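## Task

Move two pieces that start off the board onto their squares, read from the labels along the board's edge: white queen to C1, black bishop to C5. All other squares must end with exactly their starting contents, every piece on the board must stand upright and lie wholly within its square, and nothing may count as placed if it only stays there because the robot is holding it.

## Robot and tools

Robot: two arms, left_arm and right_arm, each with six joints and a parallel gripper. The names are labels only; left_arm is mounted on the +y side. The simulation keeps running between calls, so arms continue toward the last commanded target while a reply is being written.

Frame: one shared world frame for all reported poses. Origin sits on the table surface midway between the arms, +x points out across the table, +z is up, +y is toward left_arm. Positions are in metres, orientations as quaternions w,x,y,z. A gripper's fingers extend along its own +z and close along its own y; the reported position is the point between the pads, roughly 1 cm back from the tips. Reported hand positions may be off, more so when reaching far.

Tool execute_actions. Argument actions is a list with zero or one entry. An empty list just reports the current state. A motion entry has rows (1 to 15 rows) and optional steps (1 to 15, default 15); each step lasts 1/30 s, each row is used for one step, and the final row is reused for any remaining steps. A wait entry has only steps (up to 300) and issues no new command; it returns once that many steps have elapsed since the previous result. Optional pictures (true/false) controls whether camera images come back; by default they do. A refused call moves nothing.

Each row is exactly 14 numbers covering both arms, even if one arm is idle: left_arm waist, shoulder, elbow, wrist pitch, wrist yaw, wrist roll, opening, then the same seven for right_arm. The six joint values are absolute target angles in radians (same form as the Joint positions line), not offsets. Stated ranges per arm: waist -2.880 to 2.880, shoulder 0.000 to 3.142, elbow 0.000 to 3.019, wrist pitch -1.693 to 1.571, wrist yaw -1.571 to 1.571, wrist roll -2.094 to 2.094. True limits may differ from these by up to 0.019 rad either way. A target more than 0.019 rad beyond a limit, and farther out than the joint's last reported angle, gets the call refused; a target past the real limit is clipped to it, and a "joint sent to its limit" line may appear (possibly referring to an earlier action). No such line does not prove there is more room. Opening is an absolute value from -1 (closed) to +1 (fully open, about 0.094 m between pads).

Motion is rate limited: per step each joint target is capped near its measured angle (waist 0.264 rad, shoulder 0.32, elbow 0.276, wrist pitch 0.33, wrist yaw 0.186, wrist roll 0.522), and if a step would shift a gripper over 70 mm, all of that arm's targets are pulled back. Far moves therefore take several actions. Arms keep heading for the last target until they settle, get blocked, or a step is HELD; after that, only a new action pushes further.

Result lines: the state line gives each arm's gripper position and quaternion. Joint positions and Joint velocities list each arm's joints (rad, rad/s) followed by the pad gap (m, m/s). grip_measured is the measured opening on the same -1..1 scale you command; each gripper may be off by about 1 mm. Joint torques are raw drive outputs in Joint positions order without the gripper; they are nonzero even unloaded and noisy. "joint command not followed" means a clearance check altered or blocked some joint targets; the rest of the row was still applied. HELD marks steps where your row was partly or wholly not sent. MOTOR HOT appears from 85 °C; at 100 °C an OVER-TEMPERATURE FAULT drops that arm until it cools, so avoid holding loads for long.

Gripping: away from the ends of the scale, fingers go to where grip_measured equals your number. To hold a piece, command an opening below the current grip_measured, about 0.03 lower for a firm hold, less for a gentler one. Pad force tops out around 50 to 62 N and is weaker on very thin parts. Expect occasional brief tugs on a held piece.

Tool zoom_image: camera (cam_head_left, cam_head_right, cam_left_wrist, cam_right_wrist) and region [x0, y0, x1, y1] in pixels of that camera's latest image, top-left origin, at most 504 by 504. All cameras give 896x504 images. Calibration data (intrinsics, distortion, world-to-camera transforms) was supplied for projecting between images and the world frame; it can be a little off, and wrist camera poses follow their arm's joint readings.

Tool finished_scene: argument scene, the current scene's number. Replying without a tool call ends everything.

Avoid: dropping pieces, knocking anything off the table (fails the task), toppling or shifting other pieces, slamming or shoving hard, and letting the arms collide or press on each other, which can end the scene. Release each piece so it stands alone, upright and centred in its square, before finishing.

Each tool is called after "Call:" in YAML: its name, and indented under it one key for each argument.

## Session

Call:
execute_actions:
  actions: []

Scene clock: 0.00 s of 5200.00 s.
left_arm: end_effector_position=(+0.2506, +0.4713, +0.3557) grip_measured=+1.000 end_effector_quat_wxyz=(+0.559, +0.011, +0.801, +0.215) | right_arm: end_effector_position=(+0.5094, +0.2209, +0.3016) grip_measured=+1.000 end_effector_quat_wxyz=(-0.651, +0.733, -0.004, -0.197)
Joint positions: left_arm=[ 0.479  0.416  0.626 -0.497  0.046  0.394  0.094] | right_arm=[ 0.394  1.949  1.617  0.083 -1.261 -1.51   0.094]
Joint velocities: left_arm=[ 0.005 -0.015  0.002 -0.012 -0.022 -0.037  0.   ] | right_arm=[-0.015 -0.005 -0.012 -0.007 -0.022 -0.022  0.   ]
Joint torques (N m, as the arm reports them, + toward a larger angle): no reading
Motor temperatures (°C, as the motors report them): left_arm=[30 34 31 27 28 30] | right_arm=[29 30 33 29 29 27]
camera_calibration (this result's frames):
cam_left_wrist: T_world_to_cam=[[0.214663, -0.909915, -0.354928, 0.499338], [-0.830885, 0.0208791, -0.556052, 0.40007], [0.513371, 0.414269, -0.751553, 0.0694081], [0, 0, 0, 1]] pos_world=[0.18959, 0.417249, 0.451853]
cam_right_wrist: T_world_to_cam=[[0.264394, 0.138544, 0.954412, -0.456012], [0.910569, -0.361911, -0.199713, -0.32071], [0.317743, 0.92186, -0.221841, -0.171803], [0, 0, 0, 1]] pos_world=[0.467184, 0.105487, 0.33306]

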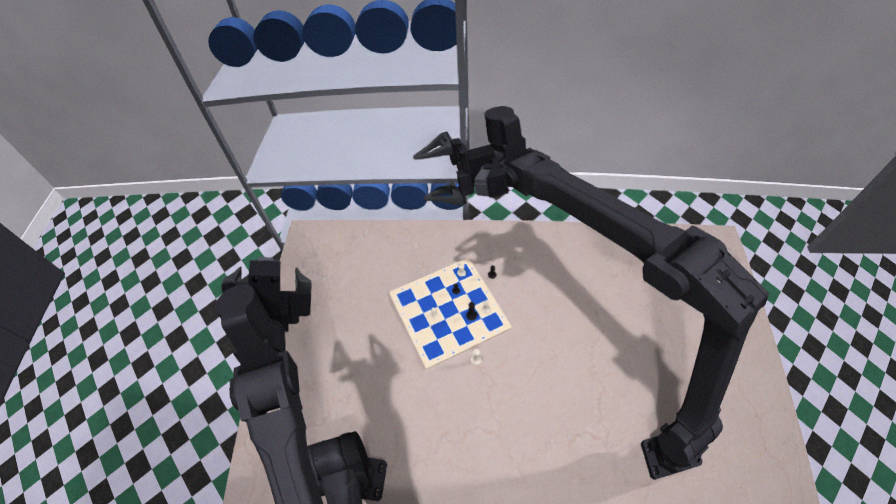

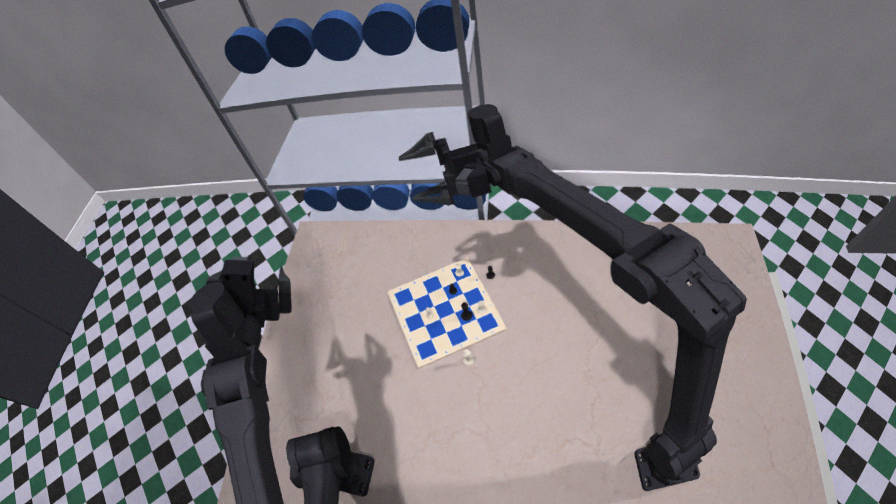

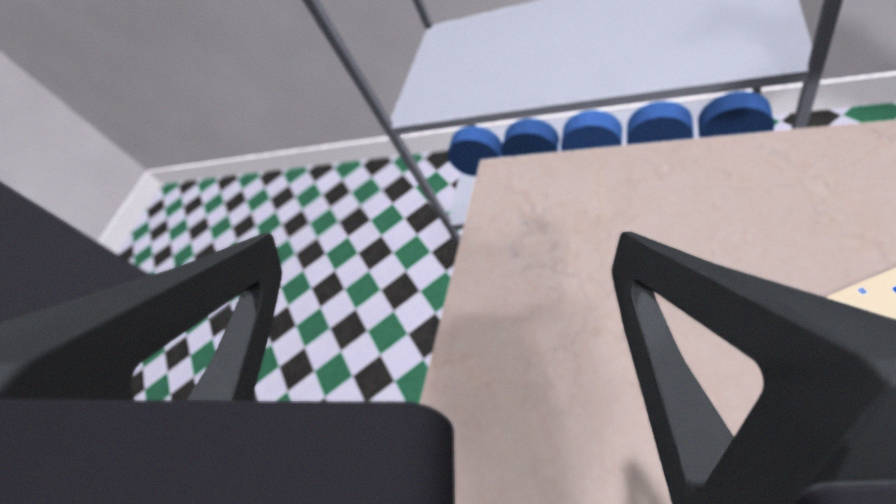

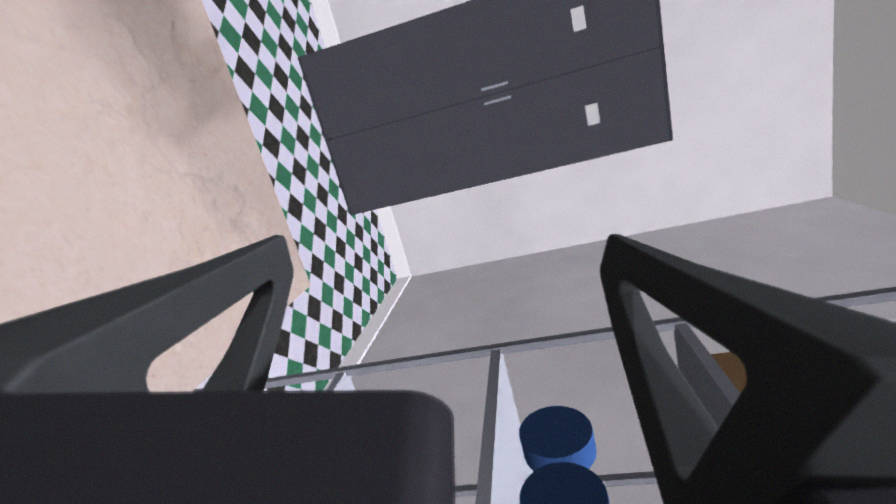

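Call:
zoom_image:
  camera: "cam_head_left"
  region: [380, 250, 520, 380]

Region (380, 250, 520, 380) of cam_head_left's 896x504 image, scaled by 3.600, with more detail than that image has; it fills the top 468 rows of this view, and the rest is white.

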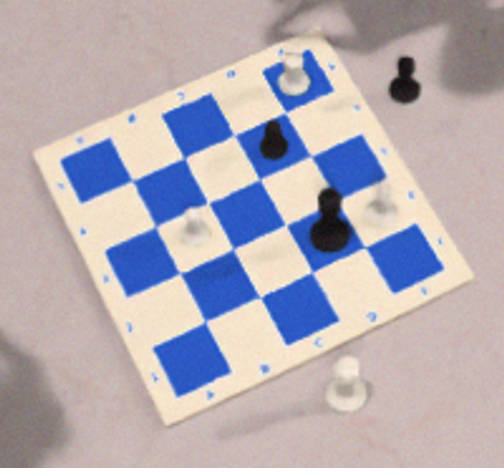

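Call:
execute_actions:
  actions:
    - {"rows":[[0.479,0.416,0.626,-0.497,0.046,0.394,1,0.394,1.945,1.64,0.07,-1.258,-1.5,0.9],[0.479,0.416,0.626,-0.497,0.046,0.394,1,0.396,1.94,1.655,0.045,-1.25,-1.48,0.8],[0.479,0.416,0.626,-0.497,0.046,0.394,1,0.398,1.935,1.665,0.01,-1.235,-1.45,0.7],[0.479,0.416,0.626,-0.497,0.046,0.394,1,0.401,1.93,1.673,-0.035,-1.215,-1.41,0.6],[0.479,0.416,0.626,-0.497,0.046,0.394,1,0.404,1.926,1.68,-0.09,-1.19,-1.365,0.5],[0.479,0.416,0.626,-0.497,0.046,0.394,1,0.407,1.922,1.687,-0.15,-1.16,-1.315,0.4],[0.479,0.416,0.626,-0.497,0.046,0.394,1,0.411,1.918,1.694,-0.215,-1.125,-1.26,0.3],[0.479,0.416,0.626,-0.497,0.046,0.394,1,0.415,1.915,1.701,-0.285,-1.085,-1.2,0.2],[0.479,0.416,0.626,-0.497,0.046,0.394,1,0.42,1.912,1.707,-0.36,-1.04,-1.14,0.1],[0.479,0.416,0.626,-0.497,0.046,0.394,1,0.425,1.909,1.713,-0.435,-0.99,-1.075,0.0],[0.479,0.416,0.626,-0.497,0.046,0.394,1,0.43,1.907,1.719,-0.51,-0.935,-1.01,-0.1],[0.479,0.416,0.626,-0.497,0.046,0.394,1,0.435,1.905,1.724,-0.585,-0.875,-0.94,-0.2],[0.479,0.416,0.626,-0.497,0.046,0.394,1,0.44,1.903,1.729,-0.66,-0.815,-0.87,-0.3],[0.479,0.416,0.626,-0.497,0.046,0.394,1,0.445,1.902,1.733,-0.735,-0.75,-0.8,-0.3],[0.479,0.416,0.626,-0.497,0.046,0.394,1,0.45,1.901,1.736,-0.81,-0.685,-0.73,-0.3]],"steps":15}
  pictures: false

Call:
execute_actions:
  actions:
    - {"rows":[[0.479,0.416,0.626,-0.497,0.046,0.394,1,0.455,1.9,1.739,-0.88,-0.62,-0.66,-0.3],[0.479,0.416,0.626,-0.497,0.046,0.394,1,0.46,1.9,1.741,-0.95,-0.555,-0.59,-0.3],[0.479,0.416,0.626,-0.497,0.046,0.394,1,0.465,1.9,1.742,-1.015,-0.49,-0.52,-0.3],[0.479,0.416,0.626,-0.497,0.046,0.394,1,0.47,1.9,1.742,-1.075,-0.43,-0.45,-0.3],[0.479,0.416,0.626,-0.497,0.046,0.394,1,0.475,1.9,1.742,-1.13,-0.37,-0.385,-0.3],[0.479,0.416,0.626,-0.497,0.046,0.394,1,0.48,1.9,1.742,-1.18,-0.31,-0.32,-0.3],[0.479,0.416,0.626,-0.497,0.046,0.394,1,0.484,1.9,1.742,-1.222,-0.255,-0.26,-0.3],[0.479,0.416,0.626,-0.497,0.046,0.394,1,0.488,1.9,1.742,-1.258,-0.205,-0.205,-0.3],[0.479,0.416,0.626,-0.497,0.046,0.394,1,0.492,1.9,1.742,-1.288,-0.158,-0.155,-0.3],[0.479,0.416,0.626,-0.497,0.046,0.394,1,0.495,1.9,1.742,-1.311,-0.115,-0.11,-0.3],[0.479,0.416,0.626,-0.497,0.046,0.394,1,0.497,1.9,1.742,-1.328,-0.078,-0.07,-0.3],[0.479,0.416,0.626,-0.497,0.046,0.394,1,0.499,1.9,1.742,-1.339,-0.048,-0.04,-0.3],[0.479,0.416,0.626,-0.497,0.046,0.394,1,0.5,1.9,1.742,-1.345,-0.025,-0.02,-0.3],[0.479,0.416,0.626,-0.497,0.046,0.394,1,0.5,1.9,1.742,-1.347,-0.008,-0.005,-0.3],[0.479,0.416,0.626,-0.497,0.046,0.394,1,0.5,1.9,1.742,-1.347,0.003,0.003,-0.3]],"steps":15}
  pictures: false

Call:
execute_actions:
  actions:
    - {"steps":18}

Scene clock: 65.07 s of 5200.00 s.
left_arm: end_effector_position=(+0.2506, +0.4713, +0.3557) grip_measured=+1.000 end_effector_quat_wxyz=(+0.559, +0.011, +0.801, +0.215) | right_arm: end_effector_position=(+0.5208, +0.1989, +0.1947) grip_measured=-0.295 end_effector_quat_wxyz=(-0.351, +0.718, -0.531, -0.282)
Joint positions: left_arm=[ 0.479  0.416  0.626 -0.497  0.046  0.394  0.094] | right_arm=[ 0.428  1.941  1.67  -0.661 -0.736 -0.994  0.033]
Joint velocities: left_arm=[-0.005 -0.005 -0.007 -0.002  0.007 -0.007  0.   ] | right_arm=[ 0.2   -0.073  0.139 -2.151  1.531  1.722 -0.005]
Joint torques (N m, as the arm reports them, + toward a larger angle): left_arm=[-0.55  2.14  9.48  1.91  0.07 -0.26] | right_arm=[  2.11 -24.08  13.97   0.97  -0.8   -0.04]
Motor temperatures (°C, as the motors report them): left_arm=[30 34 36 28 28 30] | right_arm=[29 33 38 29 29 27]
Steps of this call (steps 1 to 90: nothing new was sent; then 61.57 s passed at rest; steps 91 to 105: all 15 steps of this action). Readings (joint positions):
91: left_arm=[0.479 0.416 0.626 -0.497 0.046 0.394] | right_arm=[0.394 1.949 1.617 0.081 -1.261 -1.509]
92: left_arm=[0.479 0.416 0.626 -0.497 0.046 0.394] | right_arm=[0.394 1.949 1.617 0.074 -1.257 -1.506]
94: left_arm=[0.479 0.416 0.626 -0.497 0.046 0.394] | right_arm=[0.394 1.949 1.618 0.032 -1.231 -1.482]
98: left_arm=[0.479 0.416 0.626 -0.497 0.046 0.394] | right_arm=[0.397 1.949 1.628 -0.162 -1.116 -1.366]
105: the state above

Scene clock: 65.57 s of 5200.00 s.
left_arm: end_effector_position=(+0.2506, +0.4713, +0.3557) grip_measured=+1.000 end_effector_quat_wxyz=(+0.559, +0.011, +0.801, +0.215) | right_arm: end_effector_position=(+0.4620, +0.0665, +0.1210) grip_measured=-0.298 end_effector_quat_wxyz=(-0.006, -0.401, +0.916, +0.004)
Joint positions: left_arm=[ 0.479  0.416  0.626 -0.497  0.046  0.394  0.094] | right_arm=[ 0.496  1.931  1.682 -1.332 -0.012 -0.135  0.033]
Joint velocities: left_arm=[-0.015 -0.005  0.007  0.012 -0.051 -0.051  0.   ] | right_arm=[-0.015 -0.005  0.002 -0.154  0.33   0.872  0.   ]
Joint torques (N m, as the arm reports them, + toward a larger angle): left_arm=[-0.55  3.06  9.57  1.92  0.04 -0.26] | right_arm=[  1.74 -23.11  13.31  -0.08  -0.08   0.05]
Motor temperatures (°C, as the motors report them): left_arm=[30 34 36 28 28 30] | right_arm=[29 33 38 29 29 27]
Steps of this call (steps 1 to 15: all 15 steps of this action). Readings (joint positions):
1: left_arm=[0.479 0.416 0.626 -0.497 0.046 0.394] | right_arm=[0.435 1.939 1.674 -0.735 -0.672 -0.930]
2: left_arm=[0.479 0.416 0.626 -0.497 0.046 0.394] | right_arm=[0.442 1.937 1.677 -0.807 -0.607 -0.866]
4: left_arm=[0.479 0.416 0.626 -0.497 0.046 0.394] | right_arm=[0.456 1.933 1.681 -0.944 -0.480 -0.733]
8: left_arm=[0.479 0.416 0.626 -0.497 0.046 0.394] | right_arm=[0.480 1.931 1.682 -1.168 -0.249 -0.472]
15: the state above

Scene clock: 66.17 s of 5200.00 s.
left_arm: end_effector_position=(+0.2506, +0.4713, +0.3557) grip_measured=+1.000 end_effector_quat_wxyz=(+0.559, +0.011, +0.801, +0.215) | right_arm: end_effector_position=(+0.4619, +0.0638, +0.1210) grip_measured=-0.298 end_effector_quat_wxyz=(-0.008, -0.341, +0.940, -0.003)
Joint positions: left_arm=[ 0.479  0.416  0.626 -0.497  0.046  0.394  0.094] | right_arm=[ 0.496  1.931  1.682 -1.339  0.    -0.006  0.033]
Joint velocities: left_arm=[-0.024 -0.015 -0.002  0.002  0.037 -0.007  0.   ] | right_arm=[ 0.005 -0.005  0.002 -0.027 -0.066  0.007  0.   ]
Joint torques (N m, as the arm reports them, + toward a larger angle): left_arm=[-0.16  2.79  9.65  1.93  0.06 -0.26] | right_arm=[  1.69 -22.35  13.38  -0.34   0.04   0.  ]
Motor temperatures (°C, as the motors report them): left_arm=[30 34 36 28 28 30] | right_arm=[29 33 38 29 29 27]
Steps of this call (steps 1 to 18: the robot went on to your last target). Readings (joint positions):
1: left_arm=[0.479 0.416 0.626 -0.497 0.046 0.394] | right_arm=[0.496 1.931 1.682 -1.335 -0.004 -0.108]
2: left_arm=[0.479 0.416 0.626 -0.497 0.046 0.394] | right_arm=[0.496 1.931 1.682 -1.337 -0.001 -0.087]
4: left_arm=[0.479 0.416 0.626 -0.497 0.046 0.394] | right_arm=[0.496 1.931 1.682 -1.339 -0.001 -0.057]
8: left_arm=[0.479 0.416 0.626 -0.497 0.046 0.394] | right_arm=[0.496 1.931 1.682 -1.339 0.000 -0.026]
18: the state above
camera_calibration (this result's frames):
cam_left_wrist: T_world_to_cam=[[0.214663, -0.909915, -0.354928, 0.499338], [-0.830885, 0.0208791, -0.556052, 0.40007], [0.513371, 0.414269, -0.751553, 0.0694081], [0, 0, 0, 1]] pos_world=[0.18959, 0.417249, 0.451853]
cam_right_wrist: T_world_to_cam=[[0.642711, -0.765981, 0.0139924, -0.252515], [-0.616744, -0.506484, 0.602578, 0.247219], [-0.454477, -0.395913, -0.797937, 0.458454], [0, 0, 0, 1]] pos_world=[0.523122, 0.113299, 0.220382]

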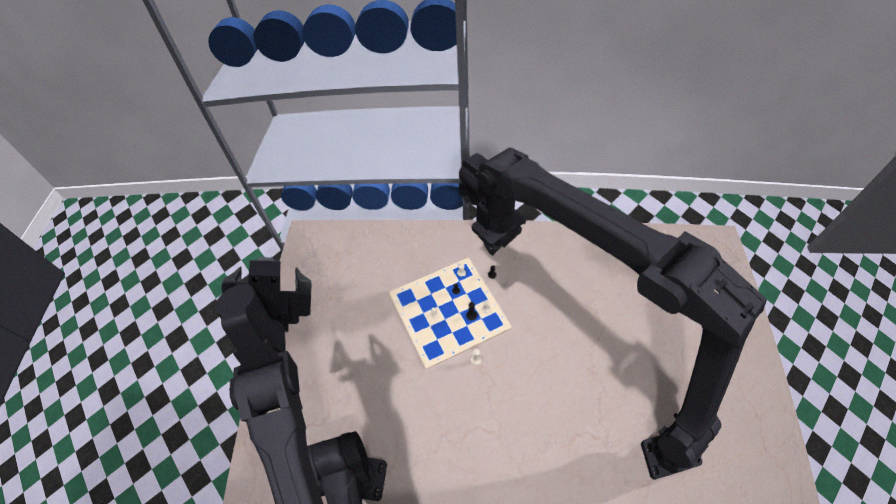

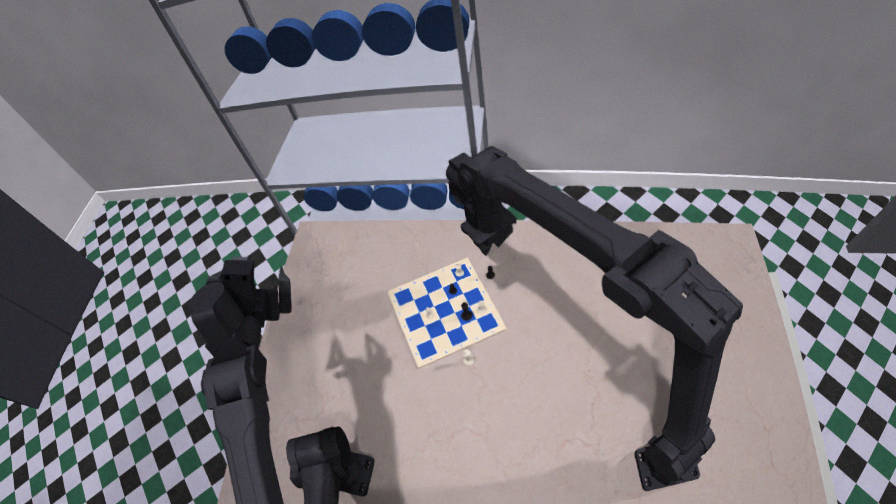

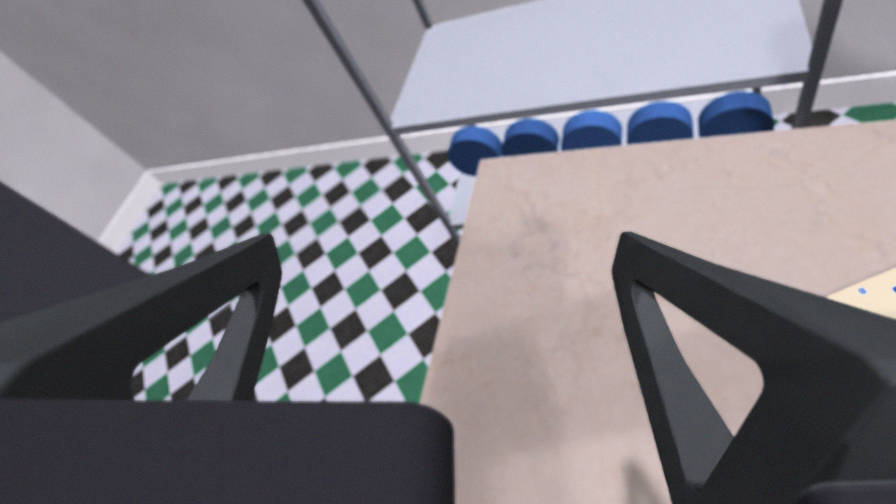

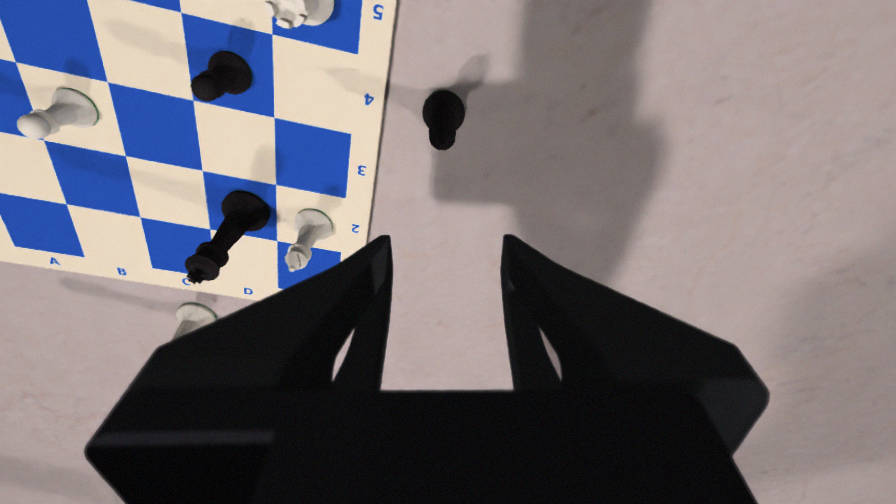

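Call:
execute_actions:
  actions: []

Scene clock: 88.63 s of 5200.00 s.
left_arm: end_effector_position=(+0.2506, +0.4713, +0.3557) grip_measured=+1.000 end_effector_quat_wxyz=(+0.559, +0.011, +0.801, +0.215) | right_arm: end_effector_position=(+0.4619, +0.0638, +0.1210) grip_measured=-0.298 end_effector_quat_wxyz=(-0.008, -0.340, +0.940, -0.003)
Joint positions: left_arm=[ 0.479  0.416  0.626 -0.497  0.046  0.394  0.094] | right_arm=[ 0.496  1.931  1.682 -1.339  0.    -0.004  0.033]
Joint velocities: left_arm=[-0.015  0.005 -0.007  0.002 -0.022 -0.051  0.   ] | right_arm=[ 0.005 -0.015 -0.002 -0.017 -0.051 -0.051 -0.001]
Joint torques (N m, as the arm reports them, + toward a larger angle): left_arm=[-0.58  1.93  9.85  1.88  0.04 -0.26] | right_arm=[  1.51 -22.67  13.26  -0.33   0.03   0.09]
Motor temperatures (°C, as the motors report them): left_arm=[30 34 35 28 28 30] | right_arm=[29 33 39 29 29 27]
Steps of this call (steps 1 to 15: the robot went on to your last target; steps 16 to 90: nothing new was sent; then 19.47 s passed at rest). Readings (joint positions):
1: left_arm=[0.479 0.416 0.626 -0.497 0.046 0.394] | right_arm=[0.496 1.931 1.682 -1.339 0.000 -0.006]
2: left_arm=[0.479 0.416 0.626 -0.497 0.046 0.394] | right_arm=[0.496 1.931 1.682 -1.339 0.000 -0.005]
4: left_arm=[0.479 0.416 0.626 -0.497 0.046 0.394] | right_arm=[0.496 1.931 1.682 -1.339 0.000 -0.005]
8: left_arm=[0.479 0.416 0.626 -0.497 0.046 0.394] | right_arm=[0.496 1.931 1.682 -1.339 0.000 -0.004]
90: the state above
All arms were judged still, so your last target was given up. Only a new action makes them travel on or press farther. Fingers that are still opening or closing keep moving.
camera_calibration (this result's frames):
cam_left_wrist: T_world_to_cam=[[0.214663, -0.909915, -0.354928, 0.499338], [-0.830885, 0.0208791, -0.556052, 0.40007], [0.513371, 0.414269, -0.751553, 0.0694081], [0, 0, 0, 1]] pos_world=[0.18959, 0.417249, 0.451853]
cam_right_wrist: T_world_to_cam=[[0.640956, -0.767449, 0.0140316, -0.251615], [-0.617917, -0.505053, 0.602578, 0.24767], [-0.455361, -0.394896, -0.797937, 0.458798], [0, 0, 0, 1]] pos_world=[0.523232, 0.113162, 0.220382]

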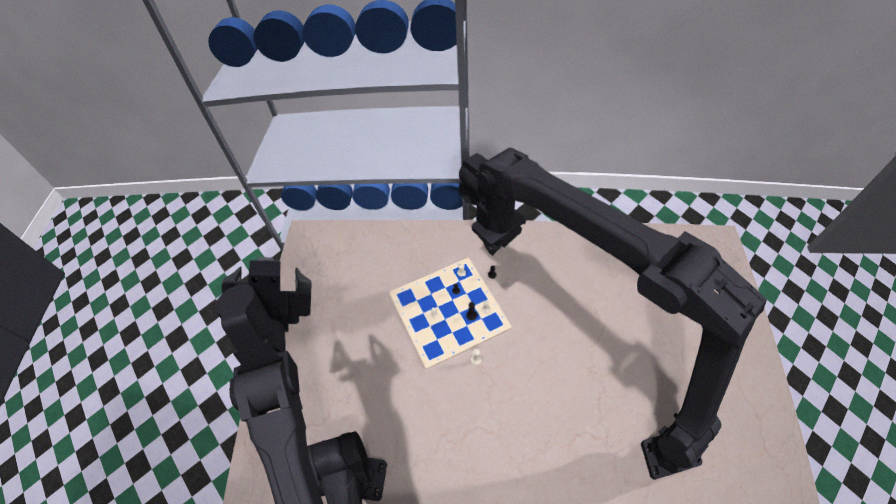

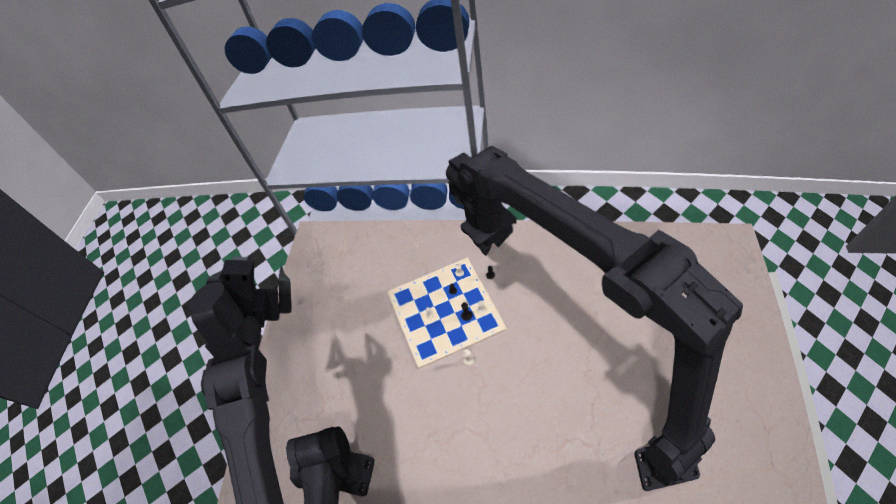

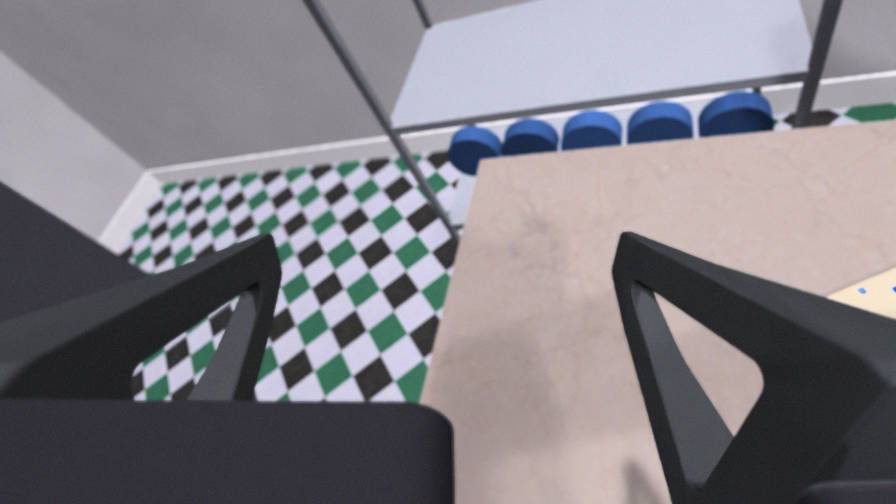

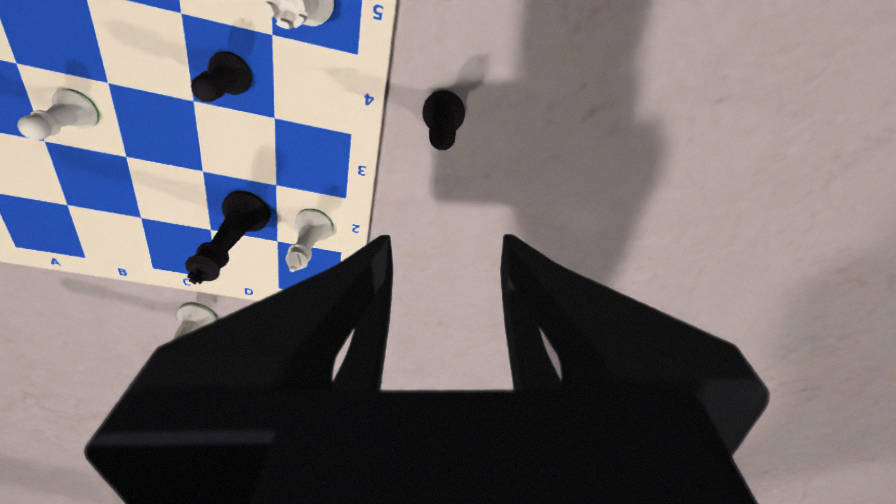

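Call:
execute_actions:
  actions:
    - {"rows":[[0.479,0.416,0.626,-0.497,0.046,0.394,1,0.501,1.906,1.73,-1.343,0.003,0,-0.3],[0.479,0.416,0.626,-0.497,0.046,0.394,1,0.502,1.914,1.716,-1.337,0.003,0,-0.3],[0.479,0.416,0.626,-0.497,0.046,0.394,1,0.503,1.922,1.703,-1.329,0.003,0,-0.3],[0.479,0.416,0.626,-0.497,0.046,0.394,1,0.504,1.93,1.691,-1.319,0.003,0,-0.3],[0.479,0.416,0.626,-0.497,0.046,0.394,1,0.505,1.936,1.681,-1.305,0.003,0,-0.3],[0.479,0.416,0.626,-0.497,0.046,0.394,1,0.506,1.942,1.671,-1.289,0.003,0,-0.3],[0.479,0.416,0.626,-0.497,0.046,0.394,1,0.507,1.948,1.661,-1.272,0.003,0,-0.3],[0.479,0.416,0.626,-0.497,0.046,0.394,1,0.508,1.954,1.651,-1.255,0.003,0,-0.3],[0.479,0.416,0.626,-0.497,0.046,0.394,1,0.508,1.96,1.642,-1.238,0.003,0,-0.3],[0.479,0.416,0.626,-0.497,0.046,0.394,1,0.508,1.965,1.633,-1.223,0.003,0,-0.3],[0.479,0.416,0.626,-0.497,0.046,0.394,1,0.508,1.97,1.626,-1.21,0.003,0,-0.3],[0.479,0.416,0.626,-0.497,0.046,0.394,1,0.508,1.973,1.62,-1.199,0.003,0,-0.3],[0.479,0.416,0.626,-0.497,0.046,0.394,1,0.508,1.976,1.615,-1.191,0.003,0,-0.3],[0.479,0.416,0.626,-0.497,0.046,0.394,1,0.508,1.977,1.612,-1.186,0.003,0,-0.3],[0.479,0.416,0.626,-0.497,0.046,0.394,1,0.508,1.978,1.611,-1.183,0.003,0,-0.3]]}
  pictures: false

Call:
execute_actions:
  actions:
    - {"steps":15}

Scene clock: 105.50 s of 5200.00 s.
left_arm: end_effector_position=(+0.2506, +0.4713, +0.3557) grip_measured=+1.000 end_effector_quat_wxyz=(+0.559, +0.011, +0.801, +0.215) | right_arm: end_effector_position=(+0.4654, +0.0702, +0.0783) grip_measured=-0.298 end_effector_quat_wxyz=(+0.008, -0.342, +0.940, +0.003)
Joint positions: left_arm=[ 0.479  0.416  0.626 -0.497  0.046  0.394  0.094] | right_arm=[ 0.501  1.961  1.612 -1.205  0.    -0.004  0.033]
Joint velocities: left_arm=[-0.015  0.005 -0.007  0.002 -0.022 -0.037  0.   ] | right_arm=[ 0.005  0.22  -0.149  0.173  0.051 -0.022 -0.   ]
Joint torques (N m, as the arm reports them, + toward a larger angle): left_arm=[-0.51  2.91  9.67  2.04  0.03 -0.3 ] | right_arm=[  1.57 -20.66   9.48   0.43   0.06   0.01]
Motor temperatures (°C, as the motors report them): left_arm=[30 34 35 28 28 30] | right_arm=[29 33 40 29 29 27]
Steps of this call (steps 1 to 90: nothing new was sent; then 13.37 s passed at rest; steps 91 to 105: all 15 steps of this action). Readings (joint positions):
91: left_arm=[0.479 0.416 0.626 -0.497 0.046 0.394] | right_arm=[0.496 1.931 1.682 -1.339 0.000 -0.004]
92: left_arm=[0.479 0.416 0.626 -0.497 0.046 0.394] | right_arm=[0.496 1.931 1.682 -1.339 0.000 -0.004]
94: left_arm=[0.479 0.416 0.626 -0.497 0.046 0.394] | right_arm=[0.496 1.931 1.682 -1.337 0.000 -0.004]
98: left_arm=[0.479 0.416 0.626 -0.497 0.046 0.394] | right_arm=[0.497 1.931 1.667 -1.293 0.000 -0.004]
105: the state above

Scene clock: 106.00 s of 5200.00 s.
left_arm: end_effector_position=(+0.2506, +0.4713, +0.3557) grip_measured=+1.000 end_effector_quat_wxyz=(+0.559, +0.011, +0.801, +0.215) | right_arm: end_effector_position=(+0.4622, +0.0679, +0.0582) grip_measured=-0.298 end_effector_quat_wxyz=(-0.006, -0.342, +0.940, -0.002)
Joint positions: left_arm=[ 0.479  0.416  0.626 -0.497  0.046  0.394  0.094] | right_arm=[ 0.501  1.988  1.599 -1.194  0.    -0.004  0.033]
Joint velocities: left_arm=[-0.005 -0.005 -0.017  0.002 -0.007 -0.051  0.   ] | right_arm=[ 0.005  0.005  0.002 -0.017  0.037 -0.066 -0.001]
Joint torques (N m, as the arm reports them, + toward a larger angle): left_arm=[-0.86  2.42  9.7   1.93  0.03 -0.27] | right_arm=[  1.61 -21.6    9.57   0.56   0.01  -0.04]
Motor temperatures (°C, as the motors report them): left_arm=[30 34 35 28 28 30] | right_arm=[29 33 40 29 29 27]
Steps of this call (steps 1 to 15: the robot went on to your last target). Readings (joint positions):
1: left_arm=[0.479 0.416 0.626 -0.497 0.046 0.394] | right_arm=[0.501 1.968 1.608 -1.201 0.000 -0.004]
2: left_arm=[0.479 0.416 0.626 -0.497 0.046 0.394] | right_arm=[0.501 1.975 1.604 -1.198 0.000 -0.004]
4: left_arm=[0.479 0.416 0.626 -0.497 0.046 0.394] | right_arm=[0.501 1.984 1.600 -1.196 0.000 -0.004]
8: left_arm=[0.479 0.416 0.626 -0.497 0.046 0.394] | right_arm=[0.501 1.988 1.599 -1.195 0.000 -0.004]
15: the state above
camera_calibration (this result's frames):
cam_left_wrist: T_world_to_cam=[[0.214663, -0.909915, -0.354928, 0.499338], [-0.830885, 0.0208791, -0.556052, 0.40007], [0.513371, 0.414269, -0.751553, 0.0694081], [0, 0, 0, 1]] pos_world=[0.18959, 0.417249, 0.451853]
cam_right_wrist: T_world_to_cam=[[0.644705, -0.764303, 0.0140574, -0.249783], [-0.617517, -0.509872, 0.598918, 0.288136], [-0.450587, -0.394806, -0.800687, 0.408348], [0, 0, 0, 1]] pos_world=[0.522961, 0.117221, 0.1579]

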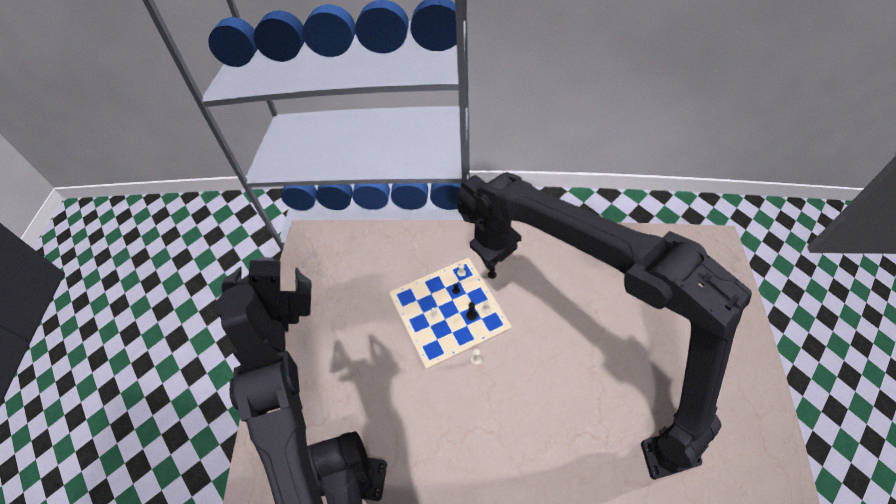

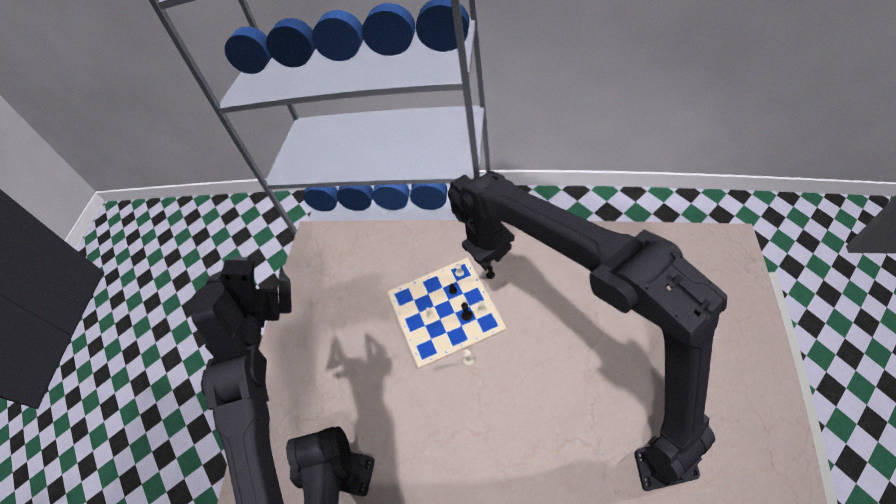

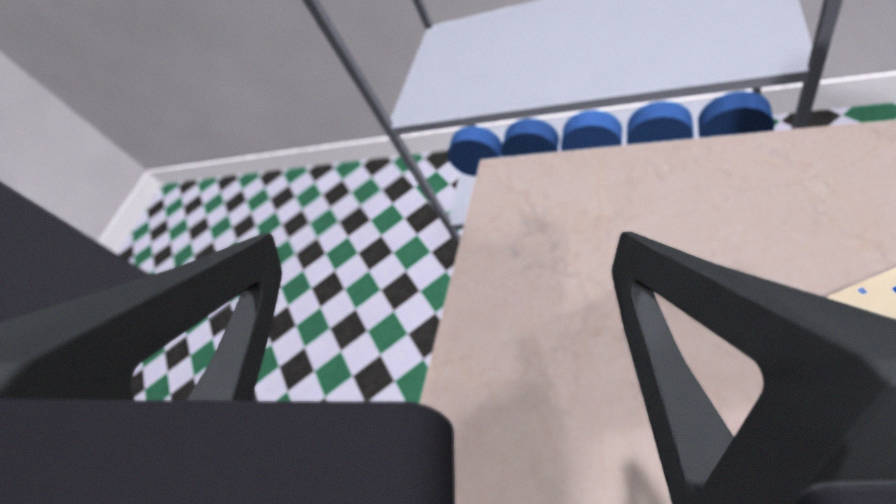

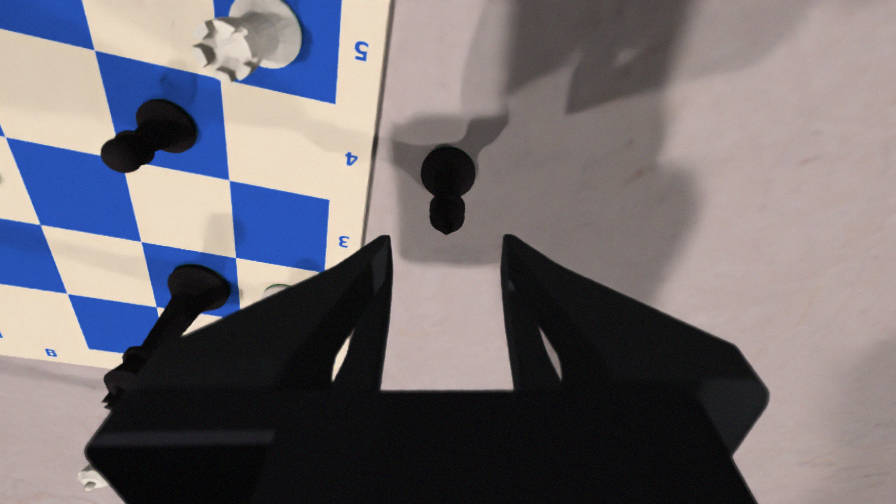

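Call:
execute_actions:
  actions:
    - {"rows":[[0.479,0.416,0.626,-0.497,0.046,0.394,1,0.508,1.982,1.61,-1.18,0.003,0,-0.3],[0.479,0.416,0.626,-0.497,0.046,0.394,1,0.508,1.986,1.608,-1.175,0.003,0,-0.3],[0.479,0.416,0.626,-0.497,0.046,0.394,1,0.508,1.99,1.606,-1.169,0.003,0,-0.3],[0.479,0.416,0.626,-0.497,0.046,0.394,1,0.508,1.993,1.603,-1.162,0.003,0,-0.3],[0.479,0.416,0.626,-0.497,0.046,0.394,1,0.508,1.996,1.6,-1.155,0.003,0,-0.3],[0.479,0.416,0.626,-0.497,0.046,0.394,1,0.508,1.999,1.597,-1.148,0.003,0,-0.3],[0.479,0.416,0.626,-0.497,0.046,0.394,1,0.508,2.001,1.594,-1.141,0.003,0,-0.3],[0.479,0.416,0.626,-0.497,0.046,0.394,1,0.508,2.003,1.591,-1.135,0.003,0,-0.3],[0.479,0.416,0.626,-0.497,0.046,0.394,1,0.508,2.005,1.588,-1.129,0.003,0,-0.3],[0.479,0.416,0.626,-0.497,0.046,0.394,1,0.508,2.007,1.586,-1.124,0.003,0,-0.3],[0.479,0.416,0.626,-0.497,0.046,0.394,1,0.508,2.008,1.584,-1.12,0.003,0,-0.3],[0.479,0.416,0.626,-0.497,0.046,0.394,1,0.508,2.009,1.582,-1.117,0.003,0,-0.3],[0.479,0.416,0.626,-0.497,0.046,0.394,1,0.508,2.01,1.581,-1.115,0.003,0,-0.3],[0.479,0.416,0.626,-0.497,0.046,0.394,1,0.508,2.01,1.58,-1.114,0.003,0,-0.3]]}
  pictures: false

Call:
execute_actions:
  actions:
    - {"steps":15}

Scene clock: 124.60 s of 5200.00 s.
left_arm: end_effector_position=(+0.2506, +0.4713, +0.3557) grip_measured=+1.000 end_effector_quat_wxyz=(+0.559, +0.011, +0.801, +0.215) | right_arm: end_effector_position=(+0.4674, +0.0722, +0.0447) grip_measured=-0.298 end_effector_quat_wxyz=(+0.010, -0.342, +0.939, +0.004)
Joint positions: left_arm=[ 0.479  0.416  0.626 -0.497  0.046  0.394  0.094] | right_arm=[ 0.501  1.999  1.577 -1.128  0.    -0.004  0.033]
Joint velocities: left_arm=[ 0.005  0.005  0.012  0.017  0.037 -0.007  0.   ] | right_arm=[-0.005  0.063 -0.032  0.037  0.007 -0.022 -0.001]
Joint torques (N m, as the arm reports them, + toward a larger angle): left_arm=[-0.97  2.78  9.71  1.93  0.05 -0.27] | right_arm=[  0.77 -20.19   8.69   0.37   0.06   0.01]
Motor temperatures (°C, as the motors report them): left_arm=[30 33 35 28 28 30] | right_arm=[29 33 38 29 29 27]
Steps of this call (steps 1 to 15: the robot went on to your last target; steps 16 to 90: nothing new was sent; then 15.10 s passed at rest; steps 91 to 105: all 15 steps of this action). Readings (joint positions):
91: left_arm=[0.479 0.416 0.626 -0.497 0.046 0.394] | right_arm=[0.501 1.988 1.599 -1.193 0.000 -0.004]
92: left_arm=[0.479 0.416 0.626 -0.497 0.046 0.394] | right_arm=[0.501 1.988 1.599 -1.191 0.000 -0.004]
94: left_arm=[0.479 0.416 0.626 -0.497 0.046 0.394] | right_arm=[0.501 1.988 1.599 -1.184 0.000 -0.004]
98: left_arm=[0.479 0.416 0.626 -0.497 0.046 0.394] | right_arm=[0.501 1.988 1.594 -1.157 0.000 -0.004]
105: the state above

Scene clock: 125.10 s of 5200.00 s.
left_arm: end_effector_position=(+0.2506, +0.4713, +0.3557) grip_measured=+1.000 end_effector_quat_wxyz=(+0.559, +0.011, +0.801, +0.215) | right_arm: end_effector_position=(+0.4662, +0.0712, +0.0390) grip_measured=-0.298 end_effector_quat_wxyz=(+0.006, -0.342, +0.940, +0.002)
Joint positions: left_arm=[ 0.479  0.416  0.626 -0.497  0.046  0.394  0.094] | right_arm=[ 0.501  2.006  1.573 -1.125  0.    -0.004  0.033]
Joint velocities: left_arm=[-0.005 -0.015 -0.002 -0.002 -0.037  0.037  0.   ] | right_arm=[ 0.005 -0.015  0.002 -0.012 -0.051 -0.081  0.   ]
Joint torques (N m, as the arm reports them, + toward a larger angle): left_arm=[-0.53  2.75  9.6   1.95  0.03 -0.26] | right_arm=[  1.31 -20.77   9.14   0.26   0.03   0.06]
Motor temperatures (°C, as the motors report them): left_arm=[30 33 35 28 28 30] | right_arm=[29 33 38 29 29 27]
Steps of this call (steps 1 to 15: the robot went on to your last target). Readings (joint positions):
1: left_arm=[0.479 0.416 0.626 -0.497 0.046 0.394] | right_arm=[0.501 2.001 1.576 -1.126 0.000 -0.004]
2: left_arm=[0.479 0.416 0.626 -0.497 0.046 0.394] | right_arm=[0.501 2.003 1.575 -1.126 0.000 -0.004]
4: left_arm=[0.479 0.416 0.626 -0.497 0.046 0.394] | right_arm=[0.501 2.005 1.573 -1.126 0.000 -0.004]
8: left_arm=[0.479 0.416 0.626 -0.497 0.046 0.394] | right_arm=[0.501 2.006 1.573 -1.125 0.000 -0.004]
15: the state above
All arms were judged still, so your last target was given up. Only a new action makes them travel on or press farther. Fingers that are still opening or closing keep moving.
camera_calibration (this result's frames):
cam_left_wrist: T_world_to_cam=[[0.214663, -0.909915, -0.354928, 0.499338], [-0.830885, 0.0208791, -0.556052, 0.40007], [0.513371, 0.414269, -0.751553, 0.0694081], [0, 0, 0, 1]] pos_world=[0.18959, 0.417249, 0.451853]
cam_right_wrist: T_world_to_cam=[[0.644431, -0.76453, 0.0141945, -0.249405], [-0.628901, -0.519366, 0.578568, 0.310565], [-0.434961, -0.381775, -0.81551, 0.38851], [0, 0, 0, 1]] pos_world=[0.525026, 0.118943, 0.140691]

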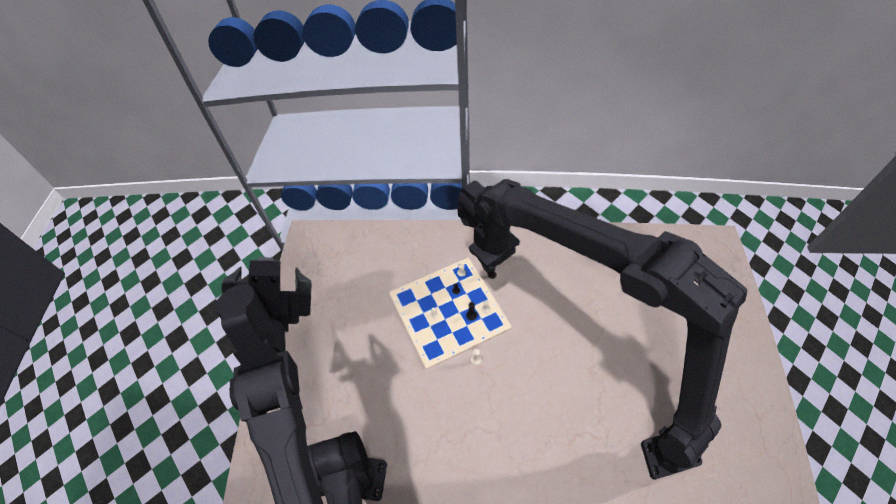

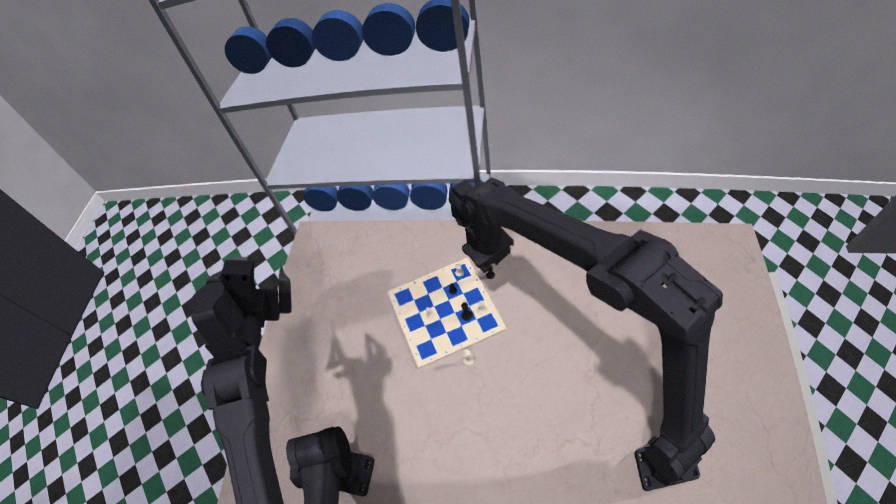

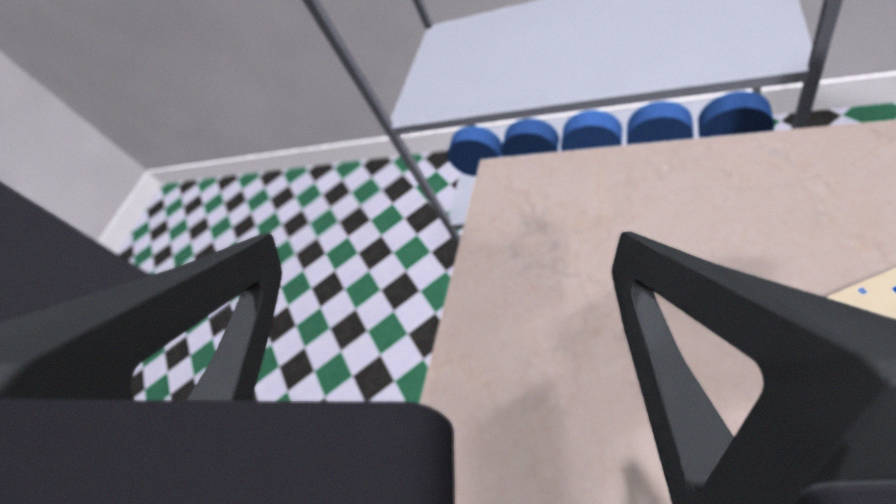

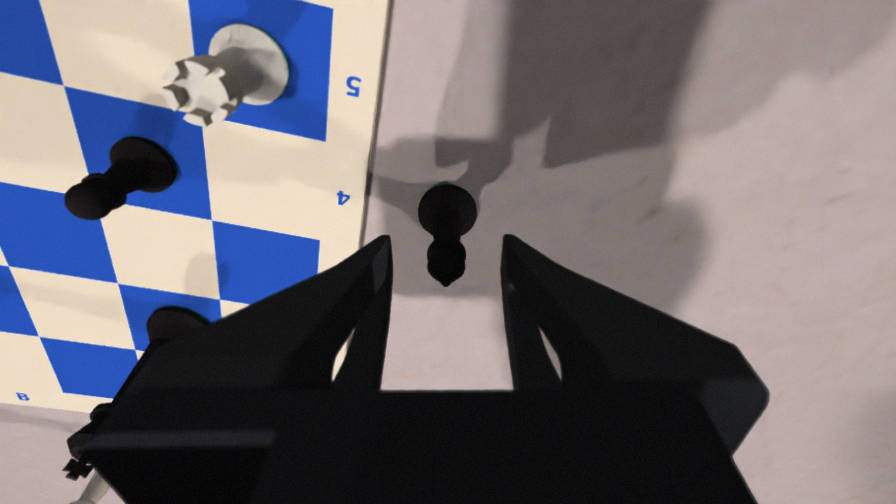

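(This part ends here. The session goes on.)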